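## Task

Place the AAA battery into the blue box (releasing it is fine as soon as some part of it is inside the box), then shut that box using the lid that belongs to it. Finally open the hand and move away. The robot must not tip over or be left leaning, and the result must stay in place without the robot holding it.

## Robot and tools

ROBOT. A wheeled cart (0.53 m wide, spanning x = -0.35 to 0.07 m in the base frame) with a pan-tilt head and two arms, left_arm and right_arm. Each arm's vertical pan axis sits at x = -0.060, y = +0.155 (left) or -0.155 m (right). The shoulder is 0.03 m outward from that axis and 0.89 m high. Link lengths: upper arm 0.116, forearm 0.135, hand 0.162 m. The fixed-jaw tip reaches about 0.44 m from its pan axis at most, and no lower than 0.55 m above the floor. Cameras: head_camera, left_wrist_camera, right_wrist_camera.

FRAMES. Base frame: origin on the floor between the drive wheels, x forward, y left, z up. The reported left_hand and right_hand are fixed-jaw tips in this frame; a held object sits beside the tip, on the swinging-jaw side. Hand axes: z along the fingers, y from swinging jaw toward fixed jaw. These positions can be off by a few cm, differently per arm. The odometry frame is the base frame at scene start; base_odometry counts wheel rotation only (slip counts as motion), heading positive leftward, -3.142 to 3.142.

TOOLS.
execute_actions: arguments "actions" (a list holding one action or nothing) and optional "cameras" (list of camera names or "all"; omitted/null means all, [] means none). An action may contain "base", "joints" or both; they start together. "base" holds exactly one command: {"translate_m": d}, a relative straight drive in metres from where the base last reported itself, forward positive, -1.4 to 1.4; or {"rotate_rad": d}, a relative turn in place, left (counter-clockwise seen from above) positive, -3.2 to 3.2. No sideways motion. "joints" is a single dictionary of absolute targets in radians keyed by joint name, covering both arms and the head. Ranges (with done-tolerance): head_pan_rad -3.2..3.2 ±0.02 (0 ahead, positive left); head_tilt_rad -0.76..1.45 ±0.02 (0 level, positive down); for each arm prefix left_arm_ / right_arm_: shoulder_pan_rad -1.919..1.919 ±0.02; shoulder_lift_rad -1.745..1.745 ±0.1; elbow_flex_rad -1.69..1.58 ±0.07; wrist_flex_rad -1.658..1.658 ±0.03; wrist_roll_rad -2.743..2.841 ±0.02; gripper_rad 0..1.919 ±0.03. Omitted joints or base may keep driving toward earlier targets without status showing it. Unknown keys or out-of-range numbers reject the whole call. An empty list just returns state and images; the pictures line gives the image order. If a result reports a stop, later motion, wait and finished_scene calls in that same reply are skipped.
wait: "seconds" 0 to 10; nothing new commanded, returns state and images.
zoom_image: "camera" and "region" [x0, y0, x1, y1] in pixels of that camera's latest full image, origin top-left, at most 504 x 504.
finished_scene: "scene" (1 or 2); irreversible, reports success and gives the next task.

ARM GEOMETRY. Pan: at 0 the left arm points left, the right arm right; positive is clockwise from above; straight ahead is +1.571 (left) and -1.571 (right). Bend: with lift, elbow and wrist flex all 0, the upper arm is up and tilted 0.24 rad outward, forearm and fingers level; positive bends downward. The sum of those three is the finger angle below level (1.571 = straight down, which requires the forearm no more than 0.08 rad above level). Roll: -1.522 closes jaws across the arm plane with fixed jaw on the left looking outward; 1.619 puts it on the right; 0.049 closes within the plane, fixed jaw below (fingers level) or toward the pan axis (fingers down). Over furniture with level fingers keep the fixed jaw on the left, since the hand body protrudes about 0.08 m on the opposite side. Jaw opening vs gripper angle: 0: 0.003; 0.3: 0.026; 0.6: 0.049; 1: 0.076; 1.919: 0.106 m. Squeeze by targeting below the contact angle, strongest at 0.2 rad below; going lower helps little and may trip the jaw. A holding jaw reads off_target; done means empty or barely gripping.

STOWING. Stowed: pan -1.75 (left) / 1.75 (right), lift 0.05, elbow 1.35, wrist_flex -1.55, wrist_roll -1.52. Stow in two steps away from loose items: wrist flex and roll first, then the other three. Leaving stow, do not move the wrists first. Turning in place with stowed arms needs 0.44 m of free radius; near a desk, turning or reversing can hook the rear and topple the robot.

RESULTS. base_status/joint_status: done (base: wheels turned fully, even with slip); off_target (resting short, perhaps still pushing: load, obstruction or trip); time_out (target dropped, holding in place); not_followed / joint command not followed with a cause line (a self-collision check withheld that arm's targets, which may be retried every action until replaced by acceptable ones; grippers still move). contact_stop never occurs. on_its_own lists uncommanded motion. A Motor temperatures line gives per-arm blocks in joint_positions order.

CAUTIONS. Loaded joints sag toward gravity; offset the next target by the observed sag. A joint stuck over about 0.30 rad from target for about 2 s trips (torque drops to 20 %, loads may fall); the simulation runs while you compose replies, so assume it tripped. Reset: once still, target 0.2 rad from the reading on the side away from the tripping target (or 0.04 past a range end; the end itself for a jaw). To stop pushing a blocked joint, set its target to its reading. Payload per hand about 0.4 kg at full reach, 0.7 kg within 0.28 m of the pan axis, about 1 kg with both close in. Holding loads heats shoulder_lift motors: warning from 55 °C, at 70 °C an OVER-TEMPERATURE FAULT halts that arm and joints may give way (limit_stop_at_motor_heat; resend targets). Never let arms or hands collide or press on each other. Pushing or pulling, especially pulling on something ahead, can tip the robot. Avoid drops, slips, slams and hard pushes; loose objects may occasionally get nudged.

Each tool is called after ">>>" by a JSON object that holds its "api" and its "payload".

## Session

>>> {"api": "execute_actions", "payload": {"actions": []}}

Scene clock: 0.00 s.
Motor temperatures (°C, as the motors report them): left_arm=[28 28 27 26 27] | right_arm=[27 27 28 30 28]
base_odometry: x=+0.000 y=+0.000 heading=+0.000 (m, m, rad; odometry frame)
base_status: not commanded
joint_positions: head_pan_rad=-0.020 head_tilt_rad=+0.021 left_arm_shoulder_pan_rad=-1.758 left_arm_shoulder_lift_rad=+0.057 left_arm_elbow_flex_rad=+1.309 left_arm_wrist_flex_rad=-1.479 left_arm_wrist_roll_rad=-1.546 left_arm_gripper_rad=+1.920 right_arm_shoulder_pan_rad=+1.744 right_arm_shoulder_lift_rad=+0.071 right_arm_elbow_flex_rad=+1.366 right_arm_wrist_flex_rad=-1.549 right_arm_wrist_roll_rad=-1.542 right_arm_gripper_rad=+1.920
joint_status: not commanded
left_hand: x=-0.3109 y=+0.0995 z=+0.8919 quat_wxyz=(-0.079, -0.664, -0.054, +0.742) (m; base frame)
right_hand: x=-0.3067 y=-0.1197 z=+0.8892 quat_wxyz=(-0.057, +0.663, -0.064, -0.743) (m; base frame)
pictures: head_camera, left_wrist_camera, right_wrist_camera
Images, in order (width x height): head_camera 644x476, left_wrist_camera 644x476, right_wrist_camera 644x476.

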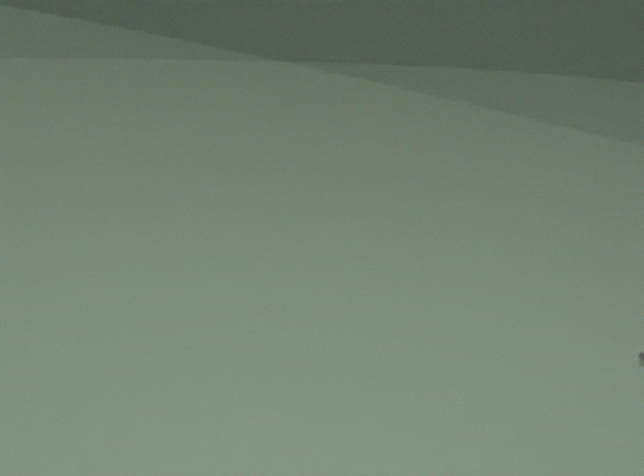

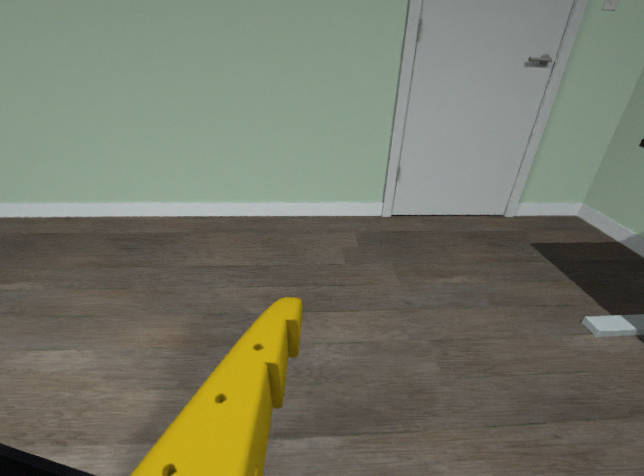

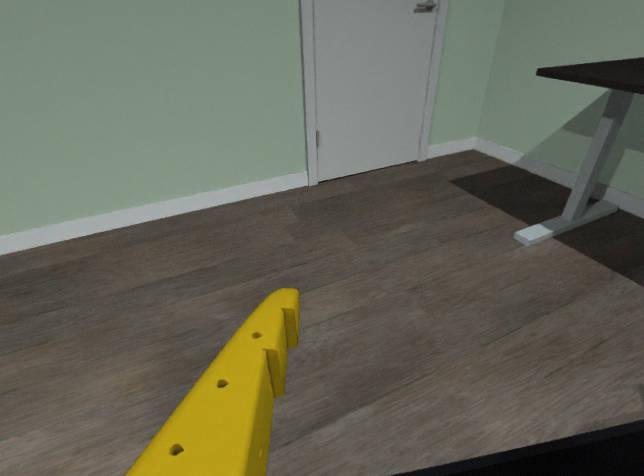

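>>> {"api": "execute_actions", "payload": {"actions": [{"joints":{"head_pan_rad":1.8,"head_tilt_rad":0.5}}], "cameras": ["head_camera"]}}

Scene clock: 2.17 s.
Motor temperatures (°C, as the motors report them): left_arm=[28 28 27 26 27] | right_arm=[27 27 28 30 28]
base_odometry: x=+0.000 y=+0.000 heading=+0.000 (m, m, rad; odometry frame)
base_status: not commanded
joint_positions: head_pan_rad=+1.790 head_tilt_rad=+0.494 left_arm_shoulder_pan_rad=-1.758 left_arm_shoulder_lift_rad=+0.057 left_arm_elbow_flex_rad=+1.309 left_arm_wrist_flex_rad=-1.479 left_arm_wrist_roll_rad=-1.546 left_arm_gripper_rad=+1.920 right_arm_shoulder_pan_rad=+1.744 right_arm_shoulder_lift_rad=+0.071 right_arm_elbow_flex_rad=+1.366 right_arm_wrist_flex_rad=-1.549 right_arm_wrist_roll_rad=-1.542 right_arm_gripper_rad=+1.920
joint_status: all done
left_hand: x=-0.3109 y=+0.0995 z=+0.8919 quat_wxyz=(-0.079, -0.664, -0.054, +0.742) (m; base frame)
right_hand: x=-0.3067 y=-0.1197 z=+0.8892 quat_wxyz=(-0.057, +0.663, -0.064, -0.743) (m; base frame)
pictures: head_camera
Images, in order (width x height): head_camera 644x476.

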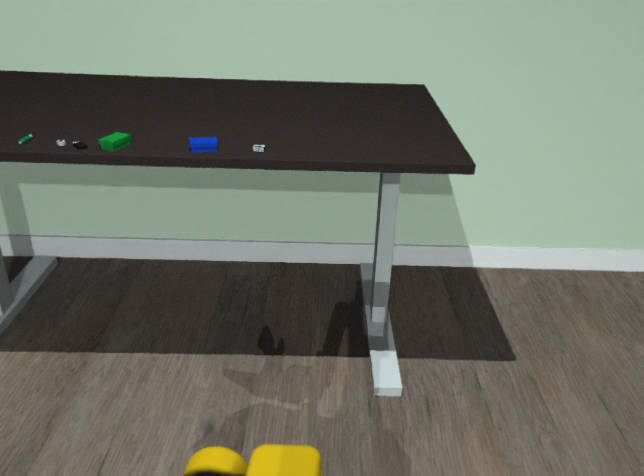

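>>> {"api": "zoom_image", "payload": {"camera": "head_camera", "region": [0, 110, 300, 180]}}

>>> {"api": "execute_actions", "payload": {"actions": [{"joints":{"head_pan_rad":2.2,"head_tilt_rad":0.4}}], "cameras": ["head_camera"]}}

Region (0, 110, 300, 180) of head_camera's 644x476 image, scaled by 1.680; it fills the top 118 rows of this view, and the rest is white.

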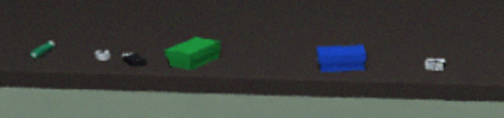

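Scene clock: 3.33 s.
Motor temperatures (°C, as the motors report them): left_arm=[28 28 27 26 27] | right_arm=[27 27 28 30 28]
base_odometry: x=+0.000 y=+0.000 heading=+0.000 (m, m, rad; odometry frame)
base_status: not commanded
joint_positions: head_pan_rad=+2.190 head_tilt_rad=+0.413 left_arm_shoulder_pan_rad=-1.758 left_arm_shoulder_lift_rad=+0.057 left_arm_elbow_flex_rad=+1.309 left_arm_wrist_flex_rad=-1.479 left_arm_wrist_roll_rad=-1.546 left_arm_gripper_rad=+1.920 right_arm_shoulder_pan_rad=+1.744 right_arm_shoulder_lift_rad=+0.071 right_arm_elbow_flex_rad=+1.366 right_arm_wrist_flex_rad=-1.549 right_arm_wrist_roll_rad=-1.542 right_arm_gripper_rad=+1.920
joint_status: all done
left_hand: x=-0.3109 y=+0.0995 z=+0.8919 quat_wxyz=(-0.079, -0.664, -0.054, +0.742) (m; base frame)
right_hand: x=-0.3067 y=-0.1197 z=+0.8892 quat_wxyz=(-0.057, +0.663, -0.064, -0.743) (m; base frame)
pictures: head_camera
Images, in order (width x height): head_camera 644x476.

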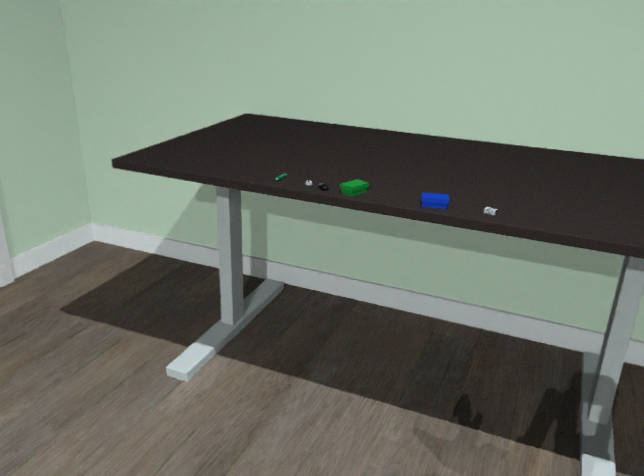

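>>> {"api": "execute_actions", "payload": {"actions": [{"joints":{"head_pan_rad":-0.4,"head_tilt_rad":0.9}}], "cameras": ["head_camera"]}}

Scene clock: 6.40 s.
Motor temperatures (°C, as the motors report them): left_arm=[28 28 27 26 27] | right_arm=[27 27 28 30 28]
base_odometry: x=+0.000 y=+0.000 heading=+0.000 (m, m, rad; odometry frame)
base_status: not commanded
joint_positions: head_pan_rad=-0.390 head_tilt_rad=+0.895 left_arm_shoulder_pan_rad=-1.758 left_arm_shoulder_lift_rad=+0.057 left_arm_elbow_flex_rad=+1.309 left_arm_wrist_flex_rad=-1.479 left_arm_wrist_roll_rad=-1.546 left_arm_gripper_rad=+1.920 right_arm_shoulder_pan_rad=+1.744 right_arm_shoulder_lift_rad=+0.071 right_arm_elbow_flex_rad=+1.366 right_arm_wrist_flex_rad=-1.549 right_arm_wrist_roll_rad=-1.542 right_arm_gripper_rad=+1.920
joint_status: all done
left_hand: x=-0.3109 y=+0.0995 z=+0.8919 quat_wxyz=(-0.079, -0.664, -0.054, +0.742) (m; base frame)
right_hand: x=-0.3067 y=-0.1197 z=+0.8892 quat_wxyz=(-0.057, +0.663, -0.064, -0.743) (m; base frame)
pictures: head_camera
Images, in order (width x height): head_camera 644x476.

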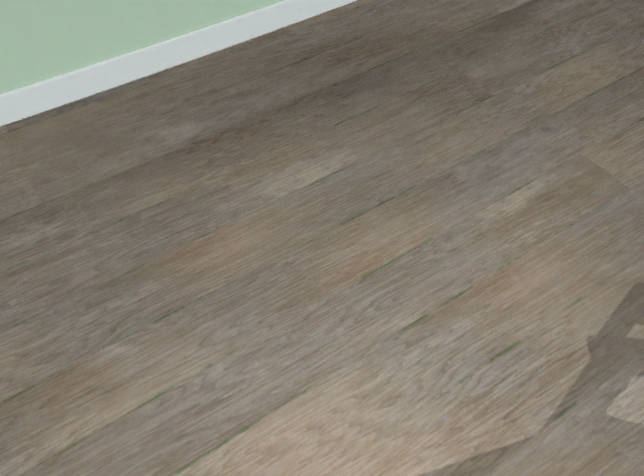

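>>> {"api": "execute_actions", "payload": {"actions": [{"base":{"rotate_rad":2.2},"joints":{"head_pan_rad":-0.2,"head_tilt_rad":0.5}}], "cameras": ["head_camera"]}}

>>> {"api": "execute_actions", "payload": {"actions": [{"base":{"translate_m":0.5},"joints":{"head_pan_rad":-0.2,"head_tilt_rad":0.6}}], "cameras": ["head_camera"]}}

Scene clock: 10.53 s.
Motor temperatures (°C, as the motors report them): left_arm=[28 28 27 26 27] | right_arm=[27 27 28 30 28]
base_odometry: x=-0.001 y=+0.000 heading=+2.199 (m, m, rad; odometry frame)
base_status: done
joint_positions: head_pan_rad=-0.210 head_tilt_rad=+0.514 left_arm_shoulder_pan_rad=-1.758 left_arm_shoulder_lift_rad=+0.057 left_arm_elbow_flex_rad=+1.309 left_arm_wrist_flex_rad=-1.479 left_arm_wrist_roll_rad=-1.546 left_arm_gripper_rad=+1.920 right_arm_shoulder_pan_rad=+1.744 right_arm_shoulder_lift_rad=+0.071 right_arm_elbow_flex_rad=+1.366 right_arm_wrist_flex_rad=-1.549 right_arm_wrist_roll_rad=-1.542 right_arm_gripper_rad=+1.920
joint_status: all done
left_hand: x=-0.3109 y=+0.0995 z=+0.8919 quat_wxyz=(-0.079, -0.664, -0.054, +0.742) (m; base frame)
right_hand: x=-0.3067 y=-0.1197 z=+0.8892 quat_wxyz=(-0.057, +0.663, -0.064, -0.743) (m; base frame)
pictures: head_camera
Images, in order (width x height): head_camera 644x476.

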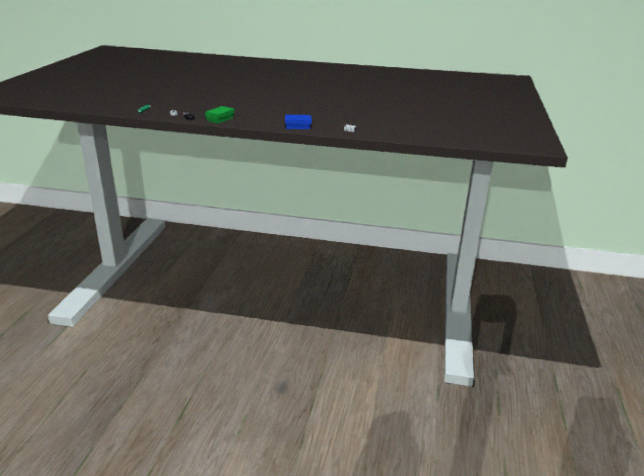

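Scene clock: 13.87 s.
Motor temperatures (°C, as the motors report them): left_arm=[28 28 27 26 27] | right_arm=[27 27 28 30 28]
base_odometry: x=-0.295 y=+0.404 heading=+2.199 (m, m, rad; odometry frame)
base_status: done
joint_positions: head_pan_rad=-0.210 head_tilt_rad=+0.594 left_arm_shoulder_pan_rad=-1.758 left_arm_shoulder_lift_rad=+0.057 left_arm_elbow_flex_rad=+1.309 left_arm_wrist_flex_rad=-1.479 left_arm_wrist_roll_rad=-1.546 left_arm_gripper_rad=+1.920 right_arm_shoulder_pan_rad=+1.744 right_arm_shoulder_lift_rad=+0.071 right_arm_elbow_flex_rad=+1.366 right_arm_wrist_flex_rad=-1.549 right_arm_wrist_roll_rad=-1.542 right_arm_gripper_rad=+1.920
joint_status: all done
left_hand: x=-0.3109 y=+0.0995 z=+0.8919 quat_wxyz=(-0.079, -0.664, -0.054, +0.742) (m; base frame)
right_hand: x=-0.3067 y=-0.1197 z=+0.8892 quat_wxyz=(-0.057, +0.663, -0.064, -0.743) (m; base frame)
pictures: head_camera
Images, in order (width x height): head_camera 644x476.

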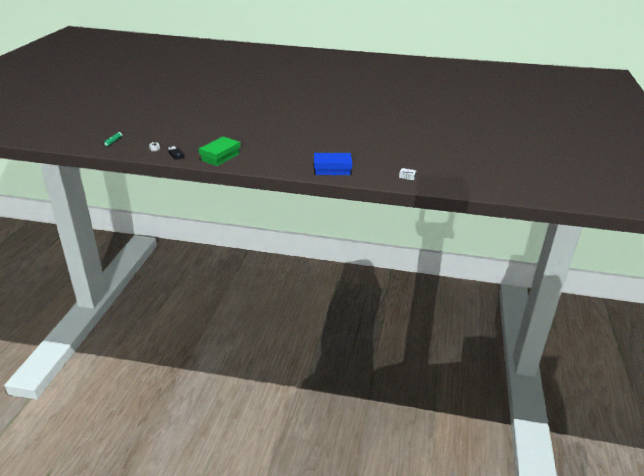

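>>> {"api": "zoom_image", "payload": {"camera": "head_camera", "region": [90, 110, 430, 200]}}

>>> {"api": "zoom_image", "payload": {"camera": "head_camera", "region": [290, 135, 380, 195]}}

Region (90, 110, 430, 200) of head_camera's 644x476 image, scaled by 1.482; it fills the top 133 rows of this view, and the rest is white.

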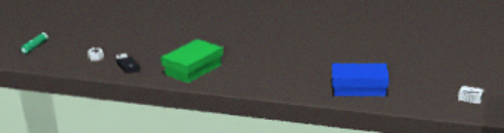

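Region (290, 135, 380, 195) of head_camera's 644x476 image, scaled by 5.600.

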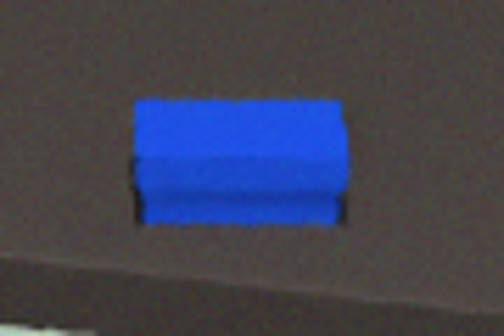

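>>> {"api": "execute_actions", "payload": {"actions": [{"base":{"translate_m":0.55},"joints":{"head_pan_rad":-0.3,"head_tilt_rad":0.9,"left_arm_shoulder_pan_rad":1.2,"left_arm_shoulder_lift_rad":-0.1,"left_arm_elbow_flex_rad":0.6,"right_arm_shoulder_pan_rad":-1.2,"right_arm_shoulder_lift_rad":-0.1,"right_arm_elbow_flex_rad":0.6}}], "cameras": ["head_camera"]}}

Scene clock: 19.73 s.
Motor temperatures (°C, as the motors report them): left_arm=[28 28 27 26 27] | right_arm=[27 27 28 30 28]
base_odometry: x=-0.618 y=+0.849 heading=+2.198 (m, m, rad; odometry frame)
base_status: done
joint_positions: head_pan_rad=-0.290 head_tilt_rad=+0.895 left_arm_shoulder_pan_rad=+1.193 left_arm_shoulder_lift_rad=-0.063 left_arm_elbow_flex_rad=+0.639 left_arm_wrist_flex_rad=-1.479 left_arm_wrist_roll_rad=-1.546 left_arm_gripper_rad=+1.920 right_arm_shoulder_pan_rad=-1.194 right_arm_shoulder_lift_rad=-0.061 right_arm_elbow_flex_rad=+0.639 right_arm_wrist_flex_rad=-1.549 right_arm_wrist_roll_rad=-1.542 right_arm_gripper_rad=+1.920
joint_status: all done
left_hand: x=+0.1850 y=+0.2606 z=+1.0651 quat_wxyz=(+0.926, -0.058, +0.322, +0.189) (m; base frame)
right_hand: x=+0.1827 y=-0.2428 z=+1.0713 quat_wxyz=(+0.940, +0.058, +0.290, -0.170) (m; base frame)
pictures: head_camera
Images, in order (width x height): head_camera 644x476.

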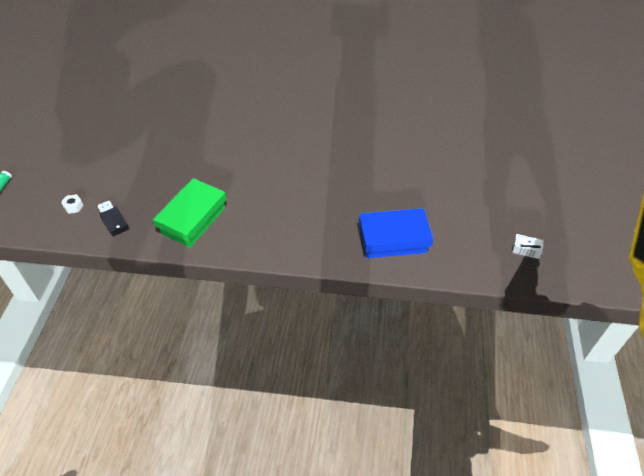

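>>> {"api": "execute_actions", "payload": {"actions": [{"base":{"rotate_rad":-0.40},"joints":{"head_pan_rad":0.0,"head_tilt_rad":0.95,"left_arm_wrist_flex_rad":0.9,"right_arm_wrist_flex_rad":0.9,"left_arm_elbow_flex_rad":0.1,"right_arm_elbow_flex_rad":0.1,"left_arm_shoulder_pan_rad":0.9,"right_arm_shoulder_pan_rad":-0.9}}], "cameras": ["head_camera"]}}

Scene clock: 24.13 s.
Motor temperatures (°C, as the motors report them): left_arm=[28 28 27 26 27] | right_arm=[27 27 28 30 28]
base_odometry: x=-0.618 y=+0.849 heading=+1.799 (m, m, rad; odometry frame)
base_status: done
joint_positions: head_pan_rad=-0.010 head_tilt_rad=+0.945 left_arm_shoulder_pan_rad=+0.908 left_arm_shoulder_lift_rad=-0.063 left_arm_elbow_flex_rad=+0.143 left_arm_wrist_flex_rad=+0.896 left_arm_wrist_roll_rad=-1.546 left_arm_gripper_rad=+1.920 right_arm_shoulder_pan_rad=-0.905 right_arm_shoulder_lift_rad=-0.061 right_arm_elbow_flex_rad=+0.145 right_arm_wrist_flex_rad=+0.896 right_arm_wrist_roll_rad=-1.542 right_arm_gripper_rad=+1.920
joint_status: all done
left_hand: x=+0.1528 y=+0.3310 z=+0.8695 quat_wxyz=(+0.276, -0.300, +0.908, +0.099) (m; base frame)
right_hand: x=+0.1616 y=-0.3191 z=+0.8686 quat_wxyz=(+0.276, +0.321, +0.901, -0.092) (m; base frame)
pictures: head_camera
Images, in order (width x height): head_camera 644x476.

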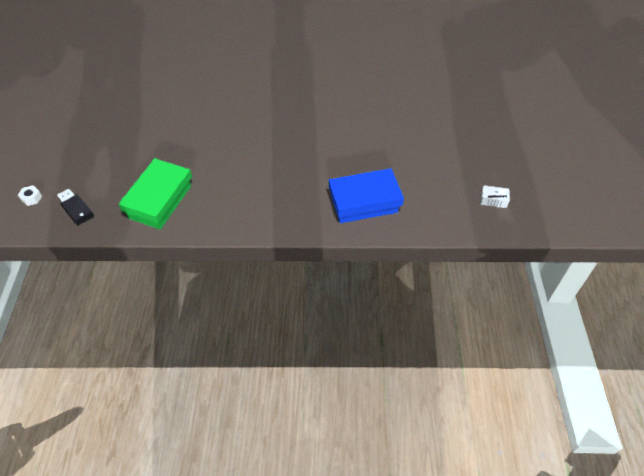

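>>> {"api": "execute_actions", "payload": {"actions": [{"base":{"translate_m":0.17},"joints":{"head_pan_rad":0.0,"head_tilt_rad":1.3,"left_arm_wrist_flex_rad":1.3,"right_arm_wrist_flex_rad":1.3,"left_arm_elbow_flex_rad":-0.1,"right_arm_elbow_flex_rad":-0.1,"left_arm_shoulder_lift_rad":0.1,"right_arm_shoulder_lift_rad":0.1}}]}}

Scene clock: 26.10 s.
Motor temperatures (°C, as the motors report them): left_arm=[28 28 27 26 27] | right_arm=[27 27 28 30 28]
base_odometry: x=-0.657 y=+1.014 heading=+1.798 (m, m, rad; odometry frame)
base_status: done
joint_positions: head_pan_rad=-0.010 head_tilt_rad=+1.295 left_arm_shoulder_pan_rad=+0.906 left_arm_shoulder_lift_rad=+0.113 left_arm_elbow_flex_rad=-0.061 left_arm_wrist_flex_rad=+1.295 left_arm_wrist_roll_rad=-1.546 left_arm_gripper_rad=+1.920 right_arm_shoulder_pan_rad=-0.905 right_arm_shoulder_lift_rad=+0.106 right_arm_elbow_flex_rad=-0.061 right_arm_wrist_flex_rad=+1.295 right_arm_wrist_roll_rad=-1.542 right_arm_gripper_rad=+1.920
joint_status: all done
left_hand: x=+0.1253 y=+0.3101 z=+0.8443 quat_wxyz=(+0.105, -0.313, +0.943, +0.038) (m; base frame)
right_hand: x=+0.1349 y=-0.2982 z=+0.8458 quat_wxyz=(+0.109, +0.334, +0.936, -0.036) (m; base frame)
pictures: head_camera, left_wrist_camera, right_wrist_camera
Images, in order (width x height): head_camera 644x476, left_wrist_camera 644x476, right_wrist_camera 644x476.

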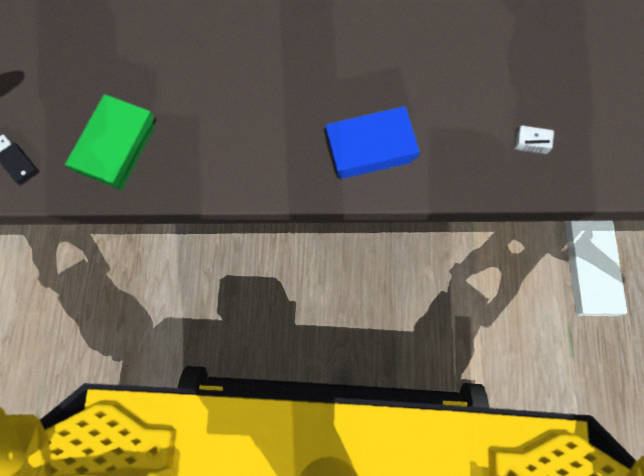

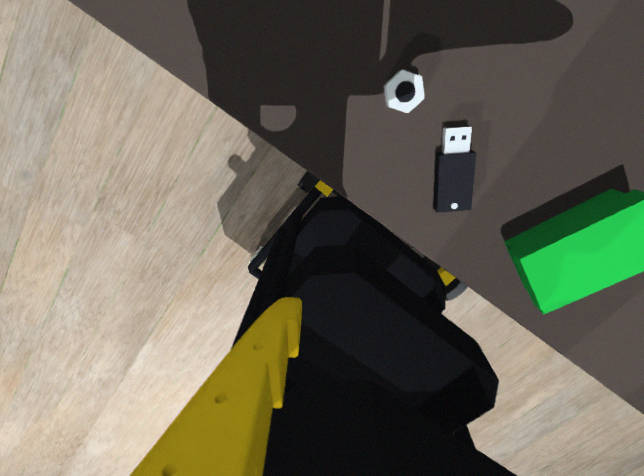

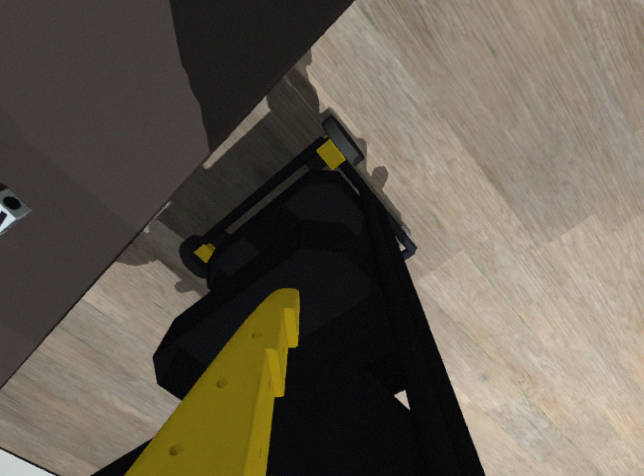

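>>> {"api": "execute_actions", "payload": {"actions": [{"base":{"rotate_rad":0.05},"joints":{"head_pan_rad":-0.06}}], "cameras": []}}

>>> {"api": "execute_actions", "payload": {"actions": [{"base":{"translate_m":0.085},"joints":{"head_tilt_rad":1.35,"left_arm_shoulder_pan_rad":0.85,"left_arm_gripper_rad":0.6,"right_arm_shoulder_pan_rad":-1.8,"right_arm_gripper_rad":0.9,"right_arm_wrist_flex_rad":1.5,"right_arm_wrist_roll_rad":0.05}}]}}

Scene clock: 27.53 s.
Motor temperatures (°C, as the motors report them): left_arm=[28 28 27 26 27] | right_arm=[27 27 28 30 28]
base_odometry: x=-0.657 y=+1.015 heading=+1.848 (m, m, rad; odometry frame)
base_status: done
joint_positions: head_pan_rad=-0.050 head_tilt_rad=+1.295 left_arm_shoulder_pan_rad=+0.906 left_arm_shoulder_lift_rad=+0.113 left_arm_elbow_flex_rad=-0.061 left_arm_wrist_flex_rad=+1.295 left_arm_wrist_roll_rad=-1.546 left_arm_gripper_rad=+1.920 right_arm_shoulder_pan_rad=-0.905 right_arm_shoulder_lift_rad=+0.106 right_arm_elbow_flex_rad=-0.061 right_arm_wrist_flex_rad=+1.295 right_arm_wrist_roll_rad=-1.542 right_arm_gripper_rad=+1.920
joint_status: all done
left_hand: x=+0.1253 y=+0.3101 z=+0.8443 quat_wxyz=(+0.105, -0.313, +0.943, +0.038) (m; base frame)
right_hand: x=+0.1349 y=-0.2982 z=+0.8458 quat_wxyz=(+0.109, +0.334, +0.936, -0.036) (m; base frame)
pictures: none
No camera images: the call's "cameras" was empty. Leave "cameras" out to get every camera's image.

Scene clock: 29.53 s.
Motor temperatures (°C, as the motors report them): left_arm=[28 28 27 26 27] | right_arm=[27 27 28 30 28]
base_odometry: x=-0.680 y=+1.096 heading=+1.850 (m, m, rad; odometry frame)
base_status: done
joint_positions: head_pan_rad=-0.050 head_tilt_rad=+1.345 left_arm_shoulder_pan_rad=+0.855 left_arm_shoulder_lift_rad=+0.113 left_arm_elbow_flex_rad=-0.061 left_arm_wrist_flex_rad=+1.295 left_arm_wrist_roll_rad=-1.546 left_arm_gripper_rad=+0.608 right_arm_shoulder_pan_rad=-1.792 right_arm_shoulder_lift_rad=+0.106 right_arm_elbow_flex_rad=-0.062 right_arm_wrist_flex_rad=+1.493 right_arm_wrist_roll_rad=+0.043 right_arm_gripper_rad=+0.911
joint_status: all done
left_hand: x=+0.1172 y=+0.3192 z=+0.8443 quat_wxyz=(+0.104, -0.337, +0.935, +0.040) (m; base frame)
right_hand: x=+0.1379 y=-0.1109 z=+0.8416 quat_wxyz=(+0.013, -0.779, +0.627, -0.011) (m; base frame)
pictures: head_camera, left_wrist_camera, right_wrist_camera
Images, in order (width x height): head_camera 644x476, left_wrist_camera 644x476, right_wrist_camera 644x476.

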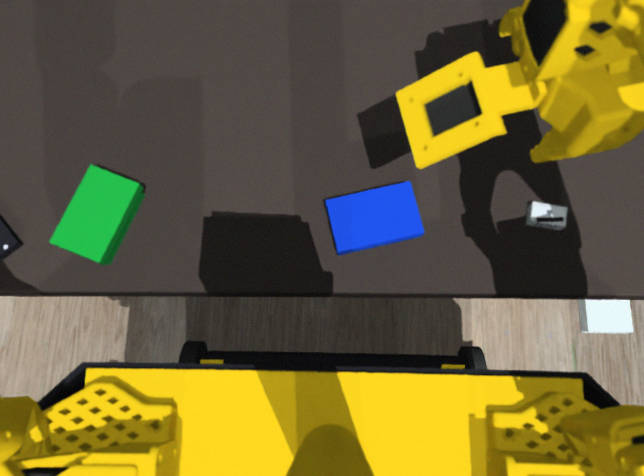

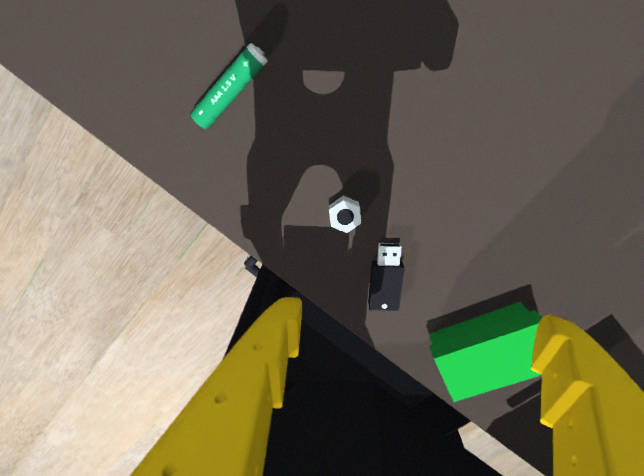

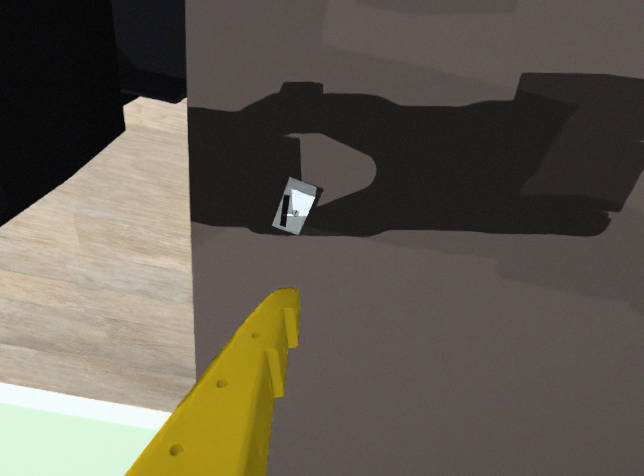

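>>> {"api": "execute_actions", "payload": {"actions": [{"joints":{"head_pan_rad":0.95,"head_tilt_rad":0.9,"right_arm_shoulder_pan_rad":-1.3,"left_arm_shoulder_pan_rad":0.75,"left_arm_shoulder_lift_rad":0.6,"left_arm_elbow_flex_rad":-0.6,"left_arm_wrist_flex_rad":1.35,"left_arm_wrist_roll_rad":-0.85}}], "cameras": ["head_camera","left_wrist_camera"]}}

Scene clock: 32.37 s.
Motor temperatures (°C, as the motors report them): left_arm=[28 28 27 26 27] | right_arm=[27 27 28 30 28]
base_odometry: x=-0.680 y=+1.096 heading=+1.850 (m, m, rad; odometry frame)
base_status: not commanded
joint_positions: head_pan_rad=+0.940 head_tilt_rad=+0.915 left_arm_shoulder_pan_rad=+0.759 left_arm_shoulder_lift_rad=+0.621 left_arm_elbow_flex_rad=-0.561 left_arm_wrist_flex_rad=+1.344 left_arm_wrist_roll_rad=-0.861 left_arm_gripper_rad=+0.608 right_arm_shoulder_pan_rad=-1.307 right_arm_shoulder_lift_rad=+0.106 right_arm_elbow_flex_rad=-0.062 right_arm_wrist_flex_rad=+1.493 right_arm_wrist_roll_rad=+0.043 right_arm_gripper_rad=+0.911
joint_status: all done
left_hand: x=+0.1252 y=+0.3589 z=+0.8072 quat_wxyz=(+0.083, -0.670, +0.738, +0.006) (m; base frame)
right_hand: x=+0.1356 y=-0.2081 z=+0.8416 quat_wxyz=(+0.010, -0.606, +0.796, -0.013) (m; base frame)
pictures: head_camera, left_wrist_camera
Images, in order (width x height): head_camera 644x476, left_wrist_camera 644x476.

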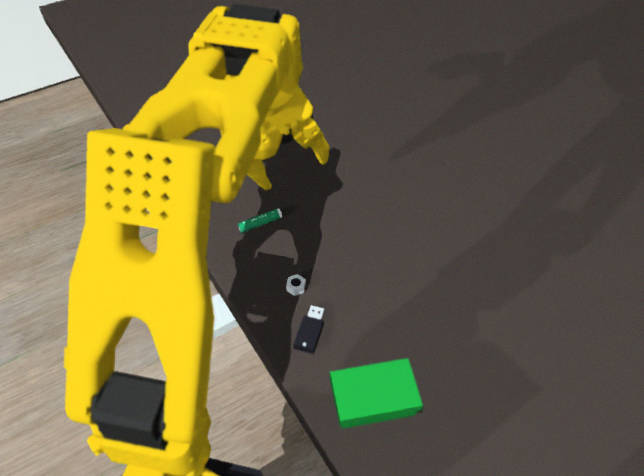

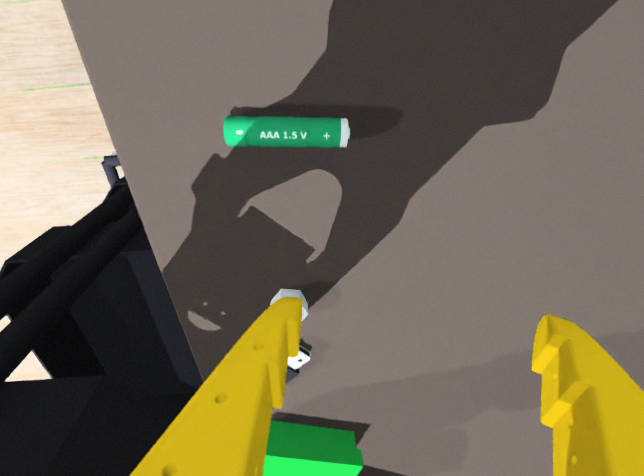

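>>> {"api": "execute_actions", "payload": {"actions": [{"joints":{"left_arm_shoulder_lift_rad":0.69,"left_arm_elbow_flex_rad":-0.51,"left_arm_wrist_flex_rad":1.19,"left_arm_wrist_roll_rad":0.71,"left_arm_gripper_rad":0.45}}], "cameras": ["head_camera","left_wrist_camera"]}}

Scene clock: 35.20 s.
Motor temperatures (°C, as the motors report them): left_arm=[28 28 27 26 27] | right_arm=[27 27 28 30 28]
base_odometry: x=-0.680 y=+1.096 heading=+1.850 (m, m, rad; odometry frame)
base_status: not commanded
joint_positions: head_pan_rad=+0.940 head_tilt_rad=+0.915 left_arm_shoulder_pan_rad=+0.759 left_arm_shoulder_lift_rad=+0.715 left_arm_elbow_flex_rad=-0.506 left_arm_wrist_flex_rad=+1.199 left_arm_wrist_roll_rad=+0.700 left_arm_gripper_rad=+0.458 right_arm_shoulder_pan_rad=-1.307 right_arm_shoulder_lift_rad=+0.106 right_arm_elbow_flex_rad=-0.062 right_arm_wrist_flex_rad=+1.493 right_arm_wrist_roll_rad=+0.043 right_arm_gripper_rad=+0.911
joint_status: all done
left_hand: x=+0.1352 y=+0.3534 z=+0.7784 quat_wxyz=(+0.062, -0.995, +0.054, -0.053) (m; base frame)
right_hand: x=+0.1356 y=-0.2081 z=+0.8416 quat_wxyz=(+0.010, -0.606, +0.796, -0.013) (m; base frame)
pictures: head_camera, left_wrist_camera
Images, in order (width x height): head_camera 644x476, left_wrist_camera 644x476.

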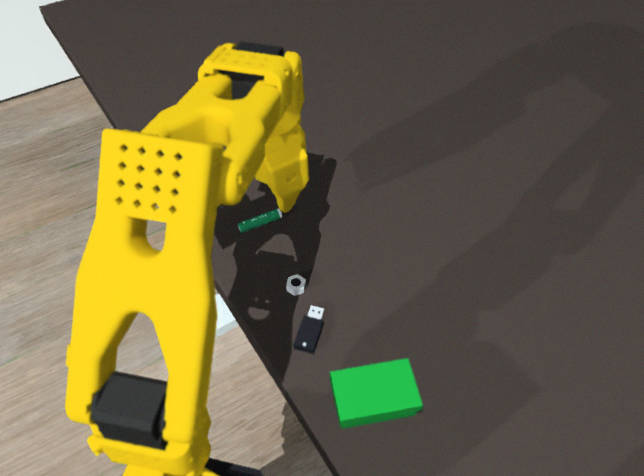

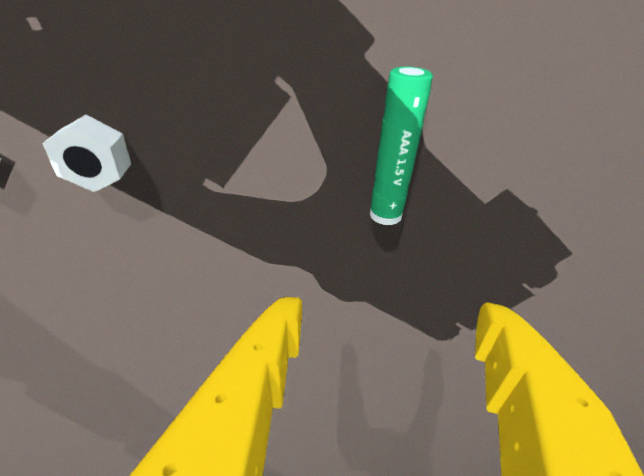

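>>> {"api": "execute_actions", "payload": {"actions": [{"joints":{"left_arm_shoulder_pan_rad":0.667,"left_arm_shoulder_lift_rad":0.745,"left_arm_elbow_flex_rad":-0.435,"left_arm_wrist_flex_rad":1.065,"left_arm_wrist_roll_rad":0.58}}], "cameras": ["head_camera","left_wrist_camera"]}}

Scene clock: 36.90 s.
Motor temperatures (°C, as the motors report them): left_arm=[28 28 27 26 27] | right_arm=[27 27 28 30 28]
base_odometry: x=-0.680 y=+1.096 heading=+1.850 (m, m, rad; odometry frame)
base_status: not commanded
joint_positions: head_pan_rad=+0.940 head_tilt_rad=+0.915 left_arm_shoulder_pan_rad=+0.674 left_arm_shoulder_lift_rad=+0.767 left_arm_elbow_flex_rad=-0.432 left_arm_wrist_flex_rad=+1.072 left_arm_wrist_roll_rad=+0.591 left_arm_gripper_rad=+0.458 right_arm_shoulder_pan_rad=-1.307 right_arm_shoulder_lift_rad=+0.106 right_arm_elbow_flex_rad=-0.062 right_arm_wrist_flex_rad=+1.493 right_arm_wrist_roll_rad=+0.043 right_arm_gripper_rad=+0.911
joint_status: all done
left_hand: x=+0.1167 y=+0.3689 z=+0.7568 quat_wxyz=(+0.067, -0.994, +0.066, -0.047) (m; base frame)
right_hand: x=+0.1356 y=-0.2081 z=+0.8416 quat_wxyz=(+0.010, -0.606, +0.796, -0.013) (m; base frame)
pictures: head_camera, left_wrist_camera
Images, in order (width x height): head_camera 644x476, left_wrist_camera 644x476.

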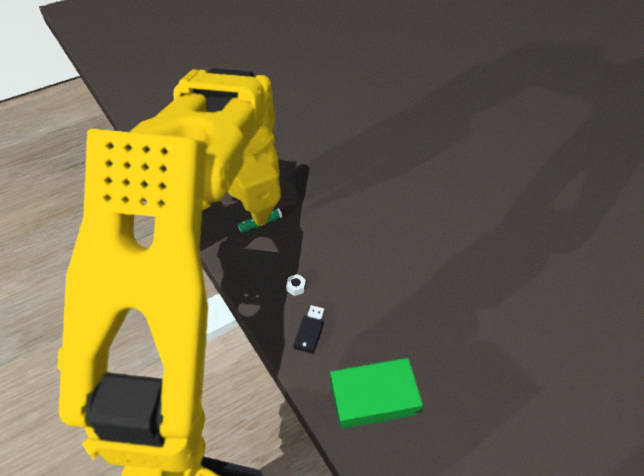

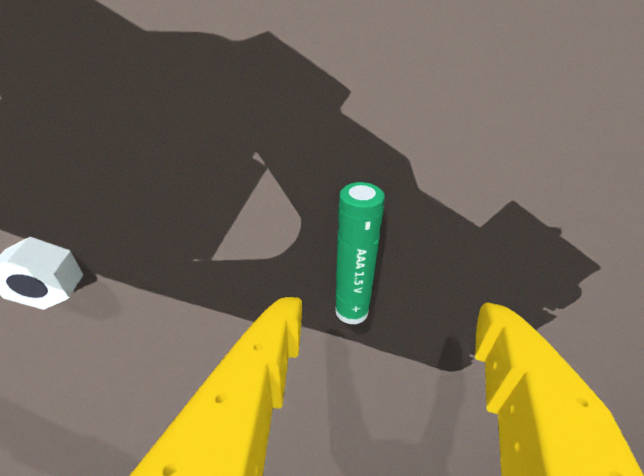

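>>> {"api": "execute_actions", "payload": {"actions": [{"joints":{"left_arm_shoulder_lift_rad":0.81,"left_arm_elbow_flex_rad":-0.409,"left_arm_wrist_flex_rad":0.975}}], "cameras": ["head_camera","left_wrist_camera"]}}

Scene clock: 37.80 s.
Motor temperatures (°C, as the motors report them): left_arm=[28 28 27 26 27] | right_arm=[27 27 28 30 28]
base_odometry: x=-0.680 y=+1.096 heading=+1.850 (m, m, rad; odometry frame)
base_status: not commanded
joint_positions: head_pan_rad=+0.940 head_tilt_rad=+0.915 left_arm_shoulder_pan_rad=+0.674 left_arm_shoulder_lift_rad=+0.833 left_arm_elbow_flex_rad=-0.408 left_arm_wrist_flex_rad=+0.983 left_arm_wrist_roll_rad=+0.591 left_arm_gripper_rad=+0.458 right_arm_shoulder_pan_rad=-1.307 right_arm_shoulder_lift_rad=+0.106 right_arm_elbow_flex_rad=-0.062 right_arm_wrist_flex_rad=+1.493 right_arm_wrist_roll_rad=+0.043 right_arm_gripper_rad=+0.911
joint_status: all done
left_hand: x=+0.1164 y=+0.3685 z=+0.7386 quat_wxyz=(+0.067, -0.995, +0.066, -0.046) (m; base frame)
right_hand: x=+0.1356 y=-0.2081 z=+0.8416 quat_wxyz=(+0.010, -0.606, +0.796, -0.013) (m; base frame)
pictures: head_camera, left_wrist_camera
Images, in order (width x height): head_camera 644x476, left_wrist_camera 644x476.

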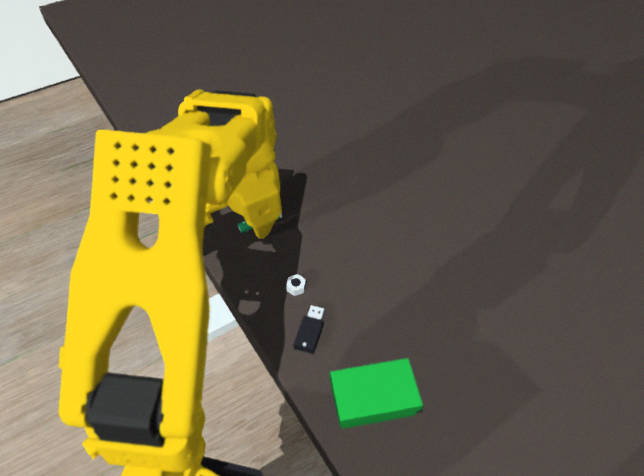

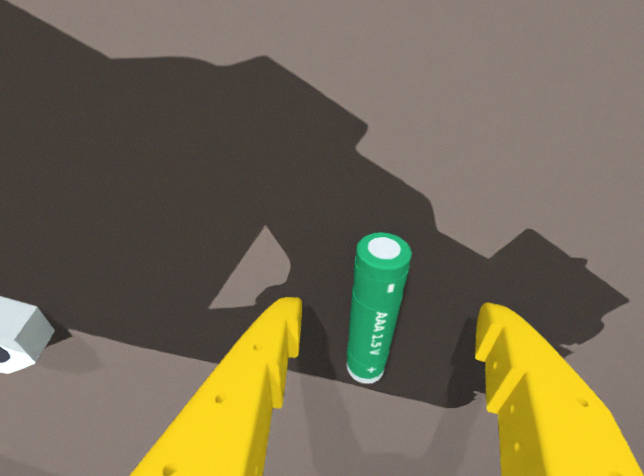

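>>> {"api": "execute_actions", "payload": {"actions": [{"joints":{"left_arm_shoulder_lift_rad":0.86,"left_arm_elbow_flex_rad":-0.402,"left_arm_wrist_flex_rad":0.92}}], "cameras": ["head_camera","left_wrist_camera"]}}

Scene clock: 38.67 s.
Motor temperatures (°C, as the motors report them): left_arm=[28 28 27 26 27] | right_arm=[27 27 28 30 28]
base_odometry: x=-0.680 y=+1.096 heading=+1.850 (m, m, rad; odometry frame)
base_status: not commanded
joint_positions: head_pan_rad=+0.940 head_tilt_rad=+0.915 left_arm_shoulder_pan_rad=+0.674 left_arm_shoulder_lift_rad=+0.853 left_arm_elbow_flex_rad=-0.401 left_arm_wrist_flex_rad=+0.934 left_arm_wrist_roll_rad=+0.591 left_arm_gripper_rad=+0.458 right_arm_shoulder_pan_rad=-1.307 right_arm_shoulder_lift_rad=+0.106 right_arm_elbow_flex_rad=-0.062 right_arm_wrist_flex_rad=+1.493 right_arm_wrist_roll_rad=+0.043 right_arm_gripper_rad=+0.911
joint_status: all done
left_hand: x=+0.1185 y=+0.3712 z=+0.7338 quat_wxyz=(+0.076, -0.994, +0.066, -0.053) (m; base frame)
right_hand: x=+0.1356 y=-0.2081 z=+0.8416 quat_wxyz=(+0.010, -0.606, +0.796, -0.013) (m; base frame)
pictures: head_camera, left_wrist_camera
Images, in order (width x height): head_camera 644x476, left_wrist_camera 644x476.

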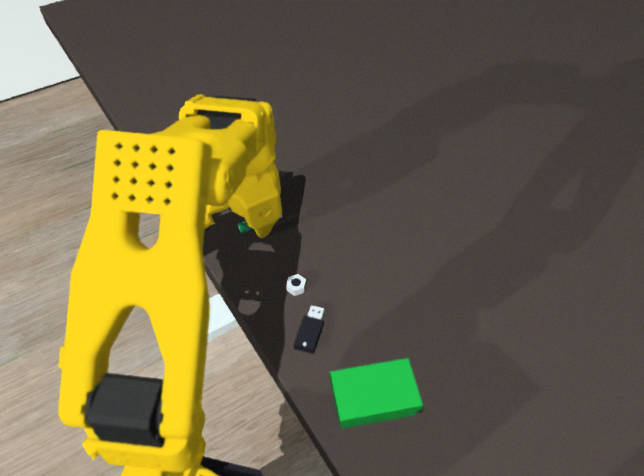

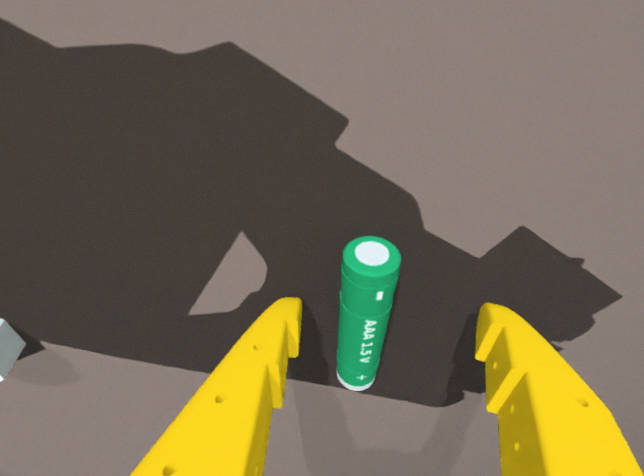

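>>> {"api": "execute_actions", "payload": {"actions": [{"joints":{"left_arm_shoulder_lift_rad":0.83,"left_arm_gripper_rad":0.0}}], "cameras": ["left_wrist_camera"]}}

Scene clock: 39.63 s.
Motor temperatures (°C, as the motors report them): left_arm=[28 28 27 26 27] | right_arm=[27 27 28 30 28]
base_odometry: x=-0.680 y=+1.096 heading=+1.850 (m, m, rad; odometry frame)
base_status: not commanded
joint_positions: head_pan_rad=+0.940 head_tilt_rad=+0.915 left_arm_shoulder_pan_rad=+0.673 left_arm_shoulder_lift_rad=+0.851 left_arm_elbow_flex_rad=-0.401 left_arm_wrist_flex_rad=+0.933 left_arm_wrist_roll_rad=+0.591 left_arm_gripper_rad=+0.101 right_arm_shoulder_pan_rad=-1.307 right_arm_shoulder_lift_rad=+0.106 right_arm_elbow_flex_rad=-0.062 right_arm_wrist_flex_rad=+1.493 right_arm_wrist_roll_rad=+0.043 right_arm_gripper_rad=+0.911
joint_status: left_arm_gripper_rad off_target (ended at +0.101, target +0.000); the others done
left_hand: x=+0.1185 y=+0.3718 z=+0.7342 quat_wxyz=(+0.077, -0.993, +0.065, -0.054) (m; base frame)
right_hand: x=+0.1356 y=-0.2081 z=+0.8416 quat_wxyz=(+0.010, -0.606, +0.796, -0.013) (m; base frame)
pictures: left_wrist_camera
Images, in order (width x height): left_wrist_camera 644x476.

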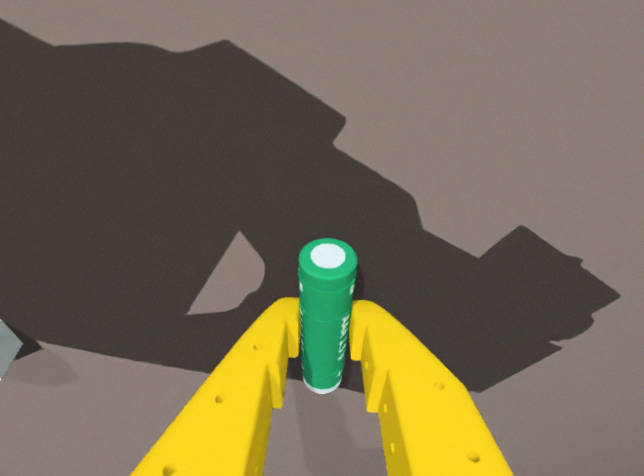

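>>> {"api": "execute_actions", "payload": {"actions": [{"base":{"translate_m":-0.07},"joints":{"left_arm_shoulder_lift_rad":0.3,"left_arm_elbow_flex_rad":-0.35,"left_arm_wrist_flex_rad":1.45,"head_pan_rad":-0.2,"head_tilt_rad":1.2}}], "cameras": ["left_wrist_camera"]}}

>>> {"api": "execute_actions", "payload": {"actions": [{"base":{"rotate_rad":0.17},"joints":{"right_arm_shoulder_pan_rad":-1.88,"right_arm_shoulder_lift_rad":0.45,"right_arm_elbow_flex_rad":-0.5,"right_arm_wrist_flex_rad":1.55,"right_arm_wrist_roll_rad":0.35,"right_arm_gripper_rad":0.7}}]}}

Scene clock: 41.43 s.
Motor temperatures (°C, as the motors report them): left_arm=[28 28 27 26 27] | right_arm=[27 27 28 30 28]
base_odometry: x=-0.661 y=+1.029 heading=+1.848 (m, m, rad; odometry frame)
base_status: done
joint_positions: head_pan_rad=-0.190 head_tilt_rad=+1.195 left_arm_shoulder_pan_rad=+0.671 left_arm_shoulder_lift_rad=+0.353 left_arm_elbow_flex_rad=-0.346 left_arm_wrist_flex_rad=+1.443 left_arm_wrist_roll_rad=+0.591 left_arm_gripper_rad=+0.101 right_arm_shoulder_pan_rad=-1.307 right_arm_shoulder_lift_rad=+0.106 right_arm_elbow_flex_rad=-0.062 right_arm_wrist_flex_rad=+1.493 right_arm_wrist_roll_rad=+0.043 right_arm_gripper_rad=+0.911
joint_status: all done
left_hand: x=+0.0948 y=+0.3427 z=+0.8341 quat_wxyz=(+0.050, -0.996, +0.065, -0.034) (m; base frame)
right_hand: x=+0.1356 y=-0.2081 z=+0.8416 quat_wxyz=(+0.010, -0.606, +0.796, -0.013) (m; base frame)
pictures: left_wrist_camera
Images, in order (width x height): left_wrist_camera 644x476.

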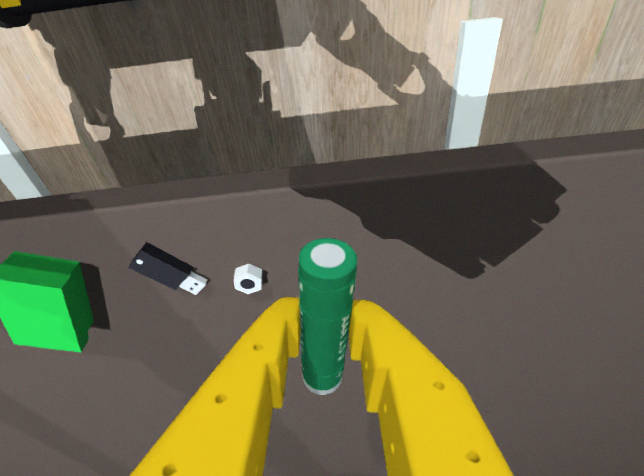

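Scene clock: 42.60 s.
Motor temperatures (°C, as the motors report them): left_arm=[28 28 27 26 27] | right_arm=[27 27 28 30 28]
base_odometry: x=-0.661 y=+1.030 heading=+2.017 (m, m, rad; odometry frame)
base_status: done
joint_positions: head_pan_rad=-0.190 head_tilt_rad=+1.195 left_arm_shoulder_pan_rad=+0.670 left_arm_shoulder_lift_rad=+0.353 left_arm_elbow_flex_rad=-0.346 left_arm_wrist_flex_rad=+1.443 left_arm_wrist_roll_rad=+0.591 left_arm_gripper_rad=+0.101 right_arm_shoulder_pan_rad=-1.872 right_arm_shoulder_lift_rad=+0.460 right_arm_elbow_flex_rad=-0.463 right_arm_wrist_flex_rad=+1.544 right_arm_wrist_roll_rad=+0.342 right_arm_gripper_rad=+0.711
joint_status: all done
left_hand: x=+0.0945 y=+0.3429 z=+0.8341 quat_wxyz=(+0.050, -0.996, +0.064, -0.034) (m; base frame)
right_hand: x=+0.1677 y=-0.0871 z=+0.8272 quat_wxyz=(+0.010, -0.883, +0.469, -0.010) (m; base frame)
pictures: head_camera, left_wrist_camera, right_wrist_camera
Images, in order (width x height): head_camera 644x476, left_wrist_camera 644x476, right_wrist_camera 644x476.

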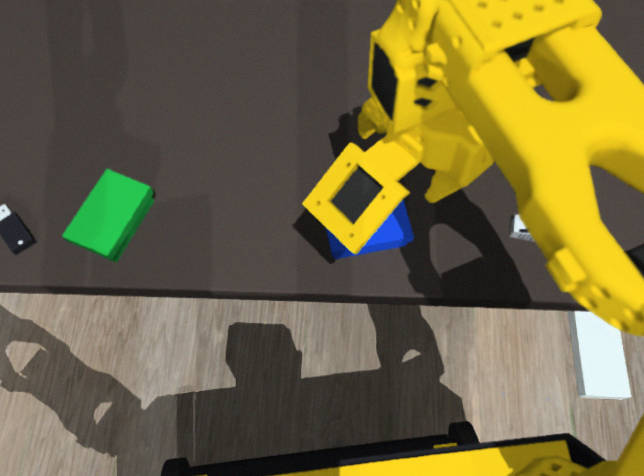

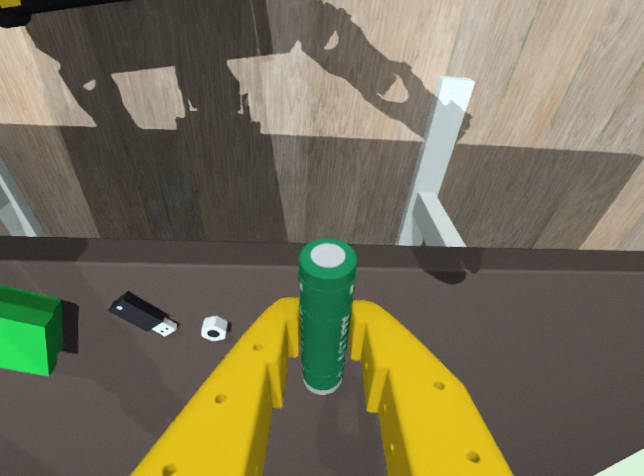

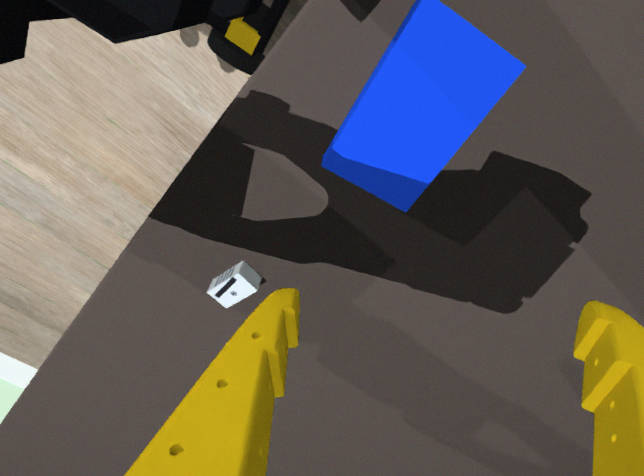

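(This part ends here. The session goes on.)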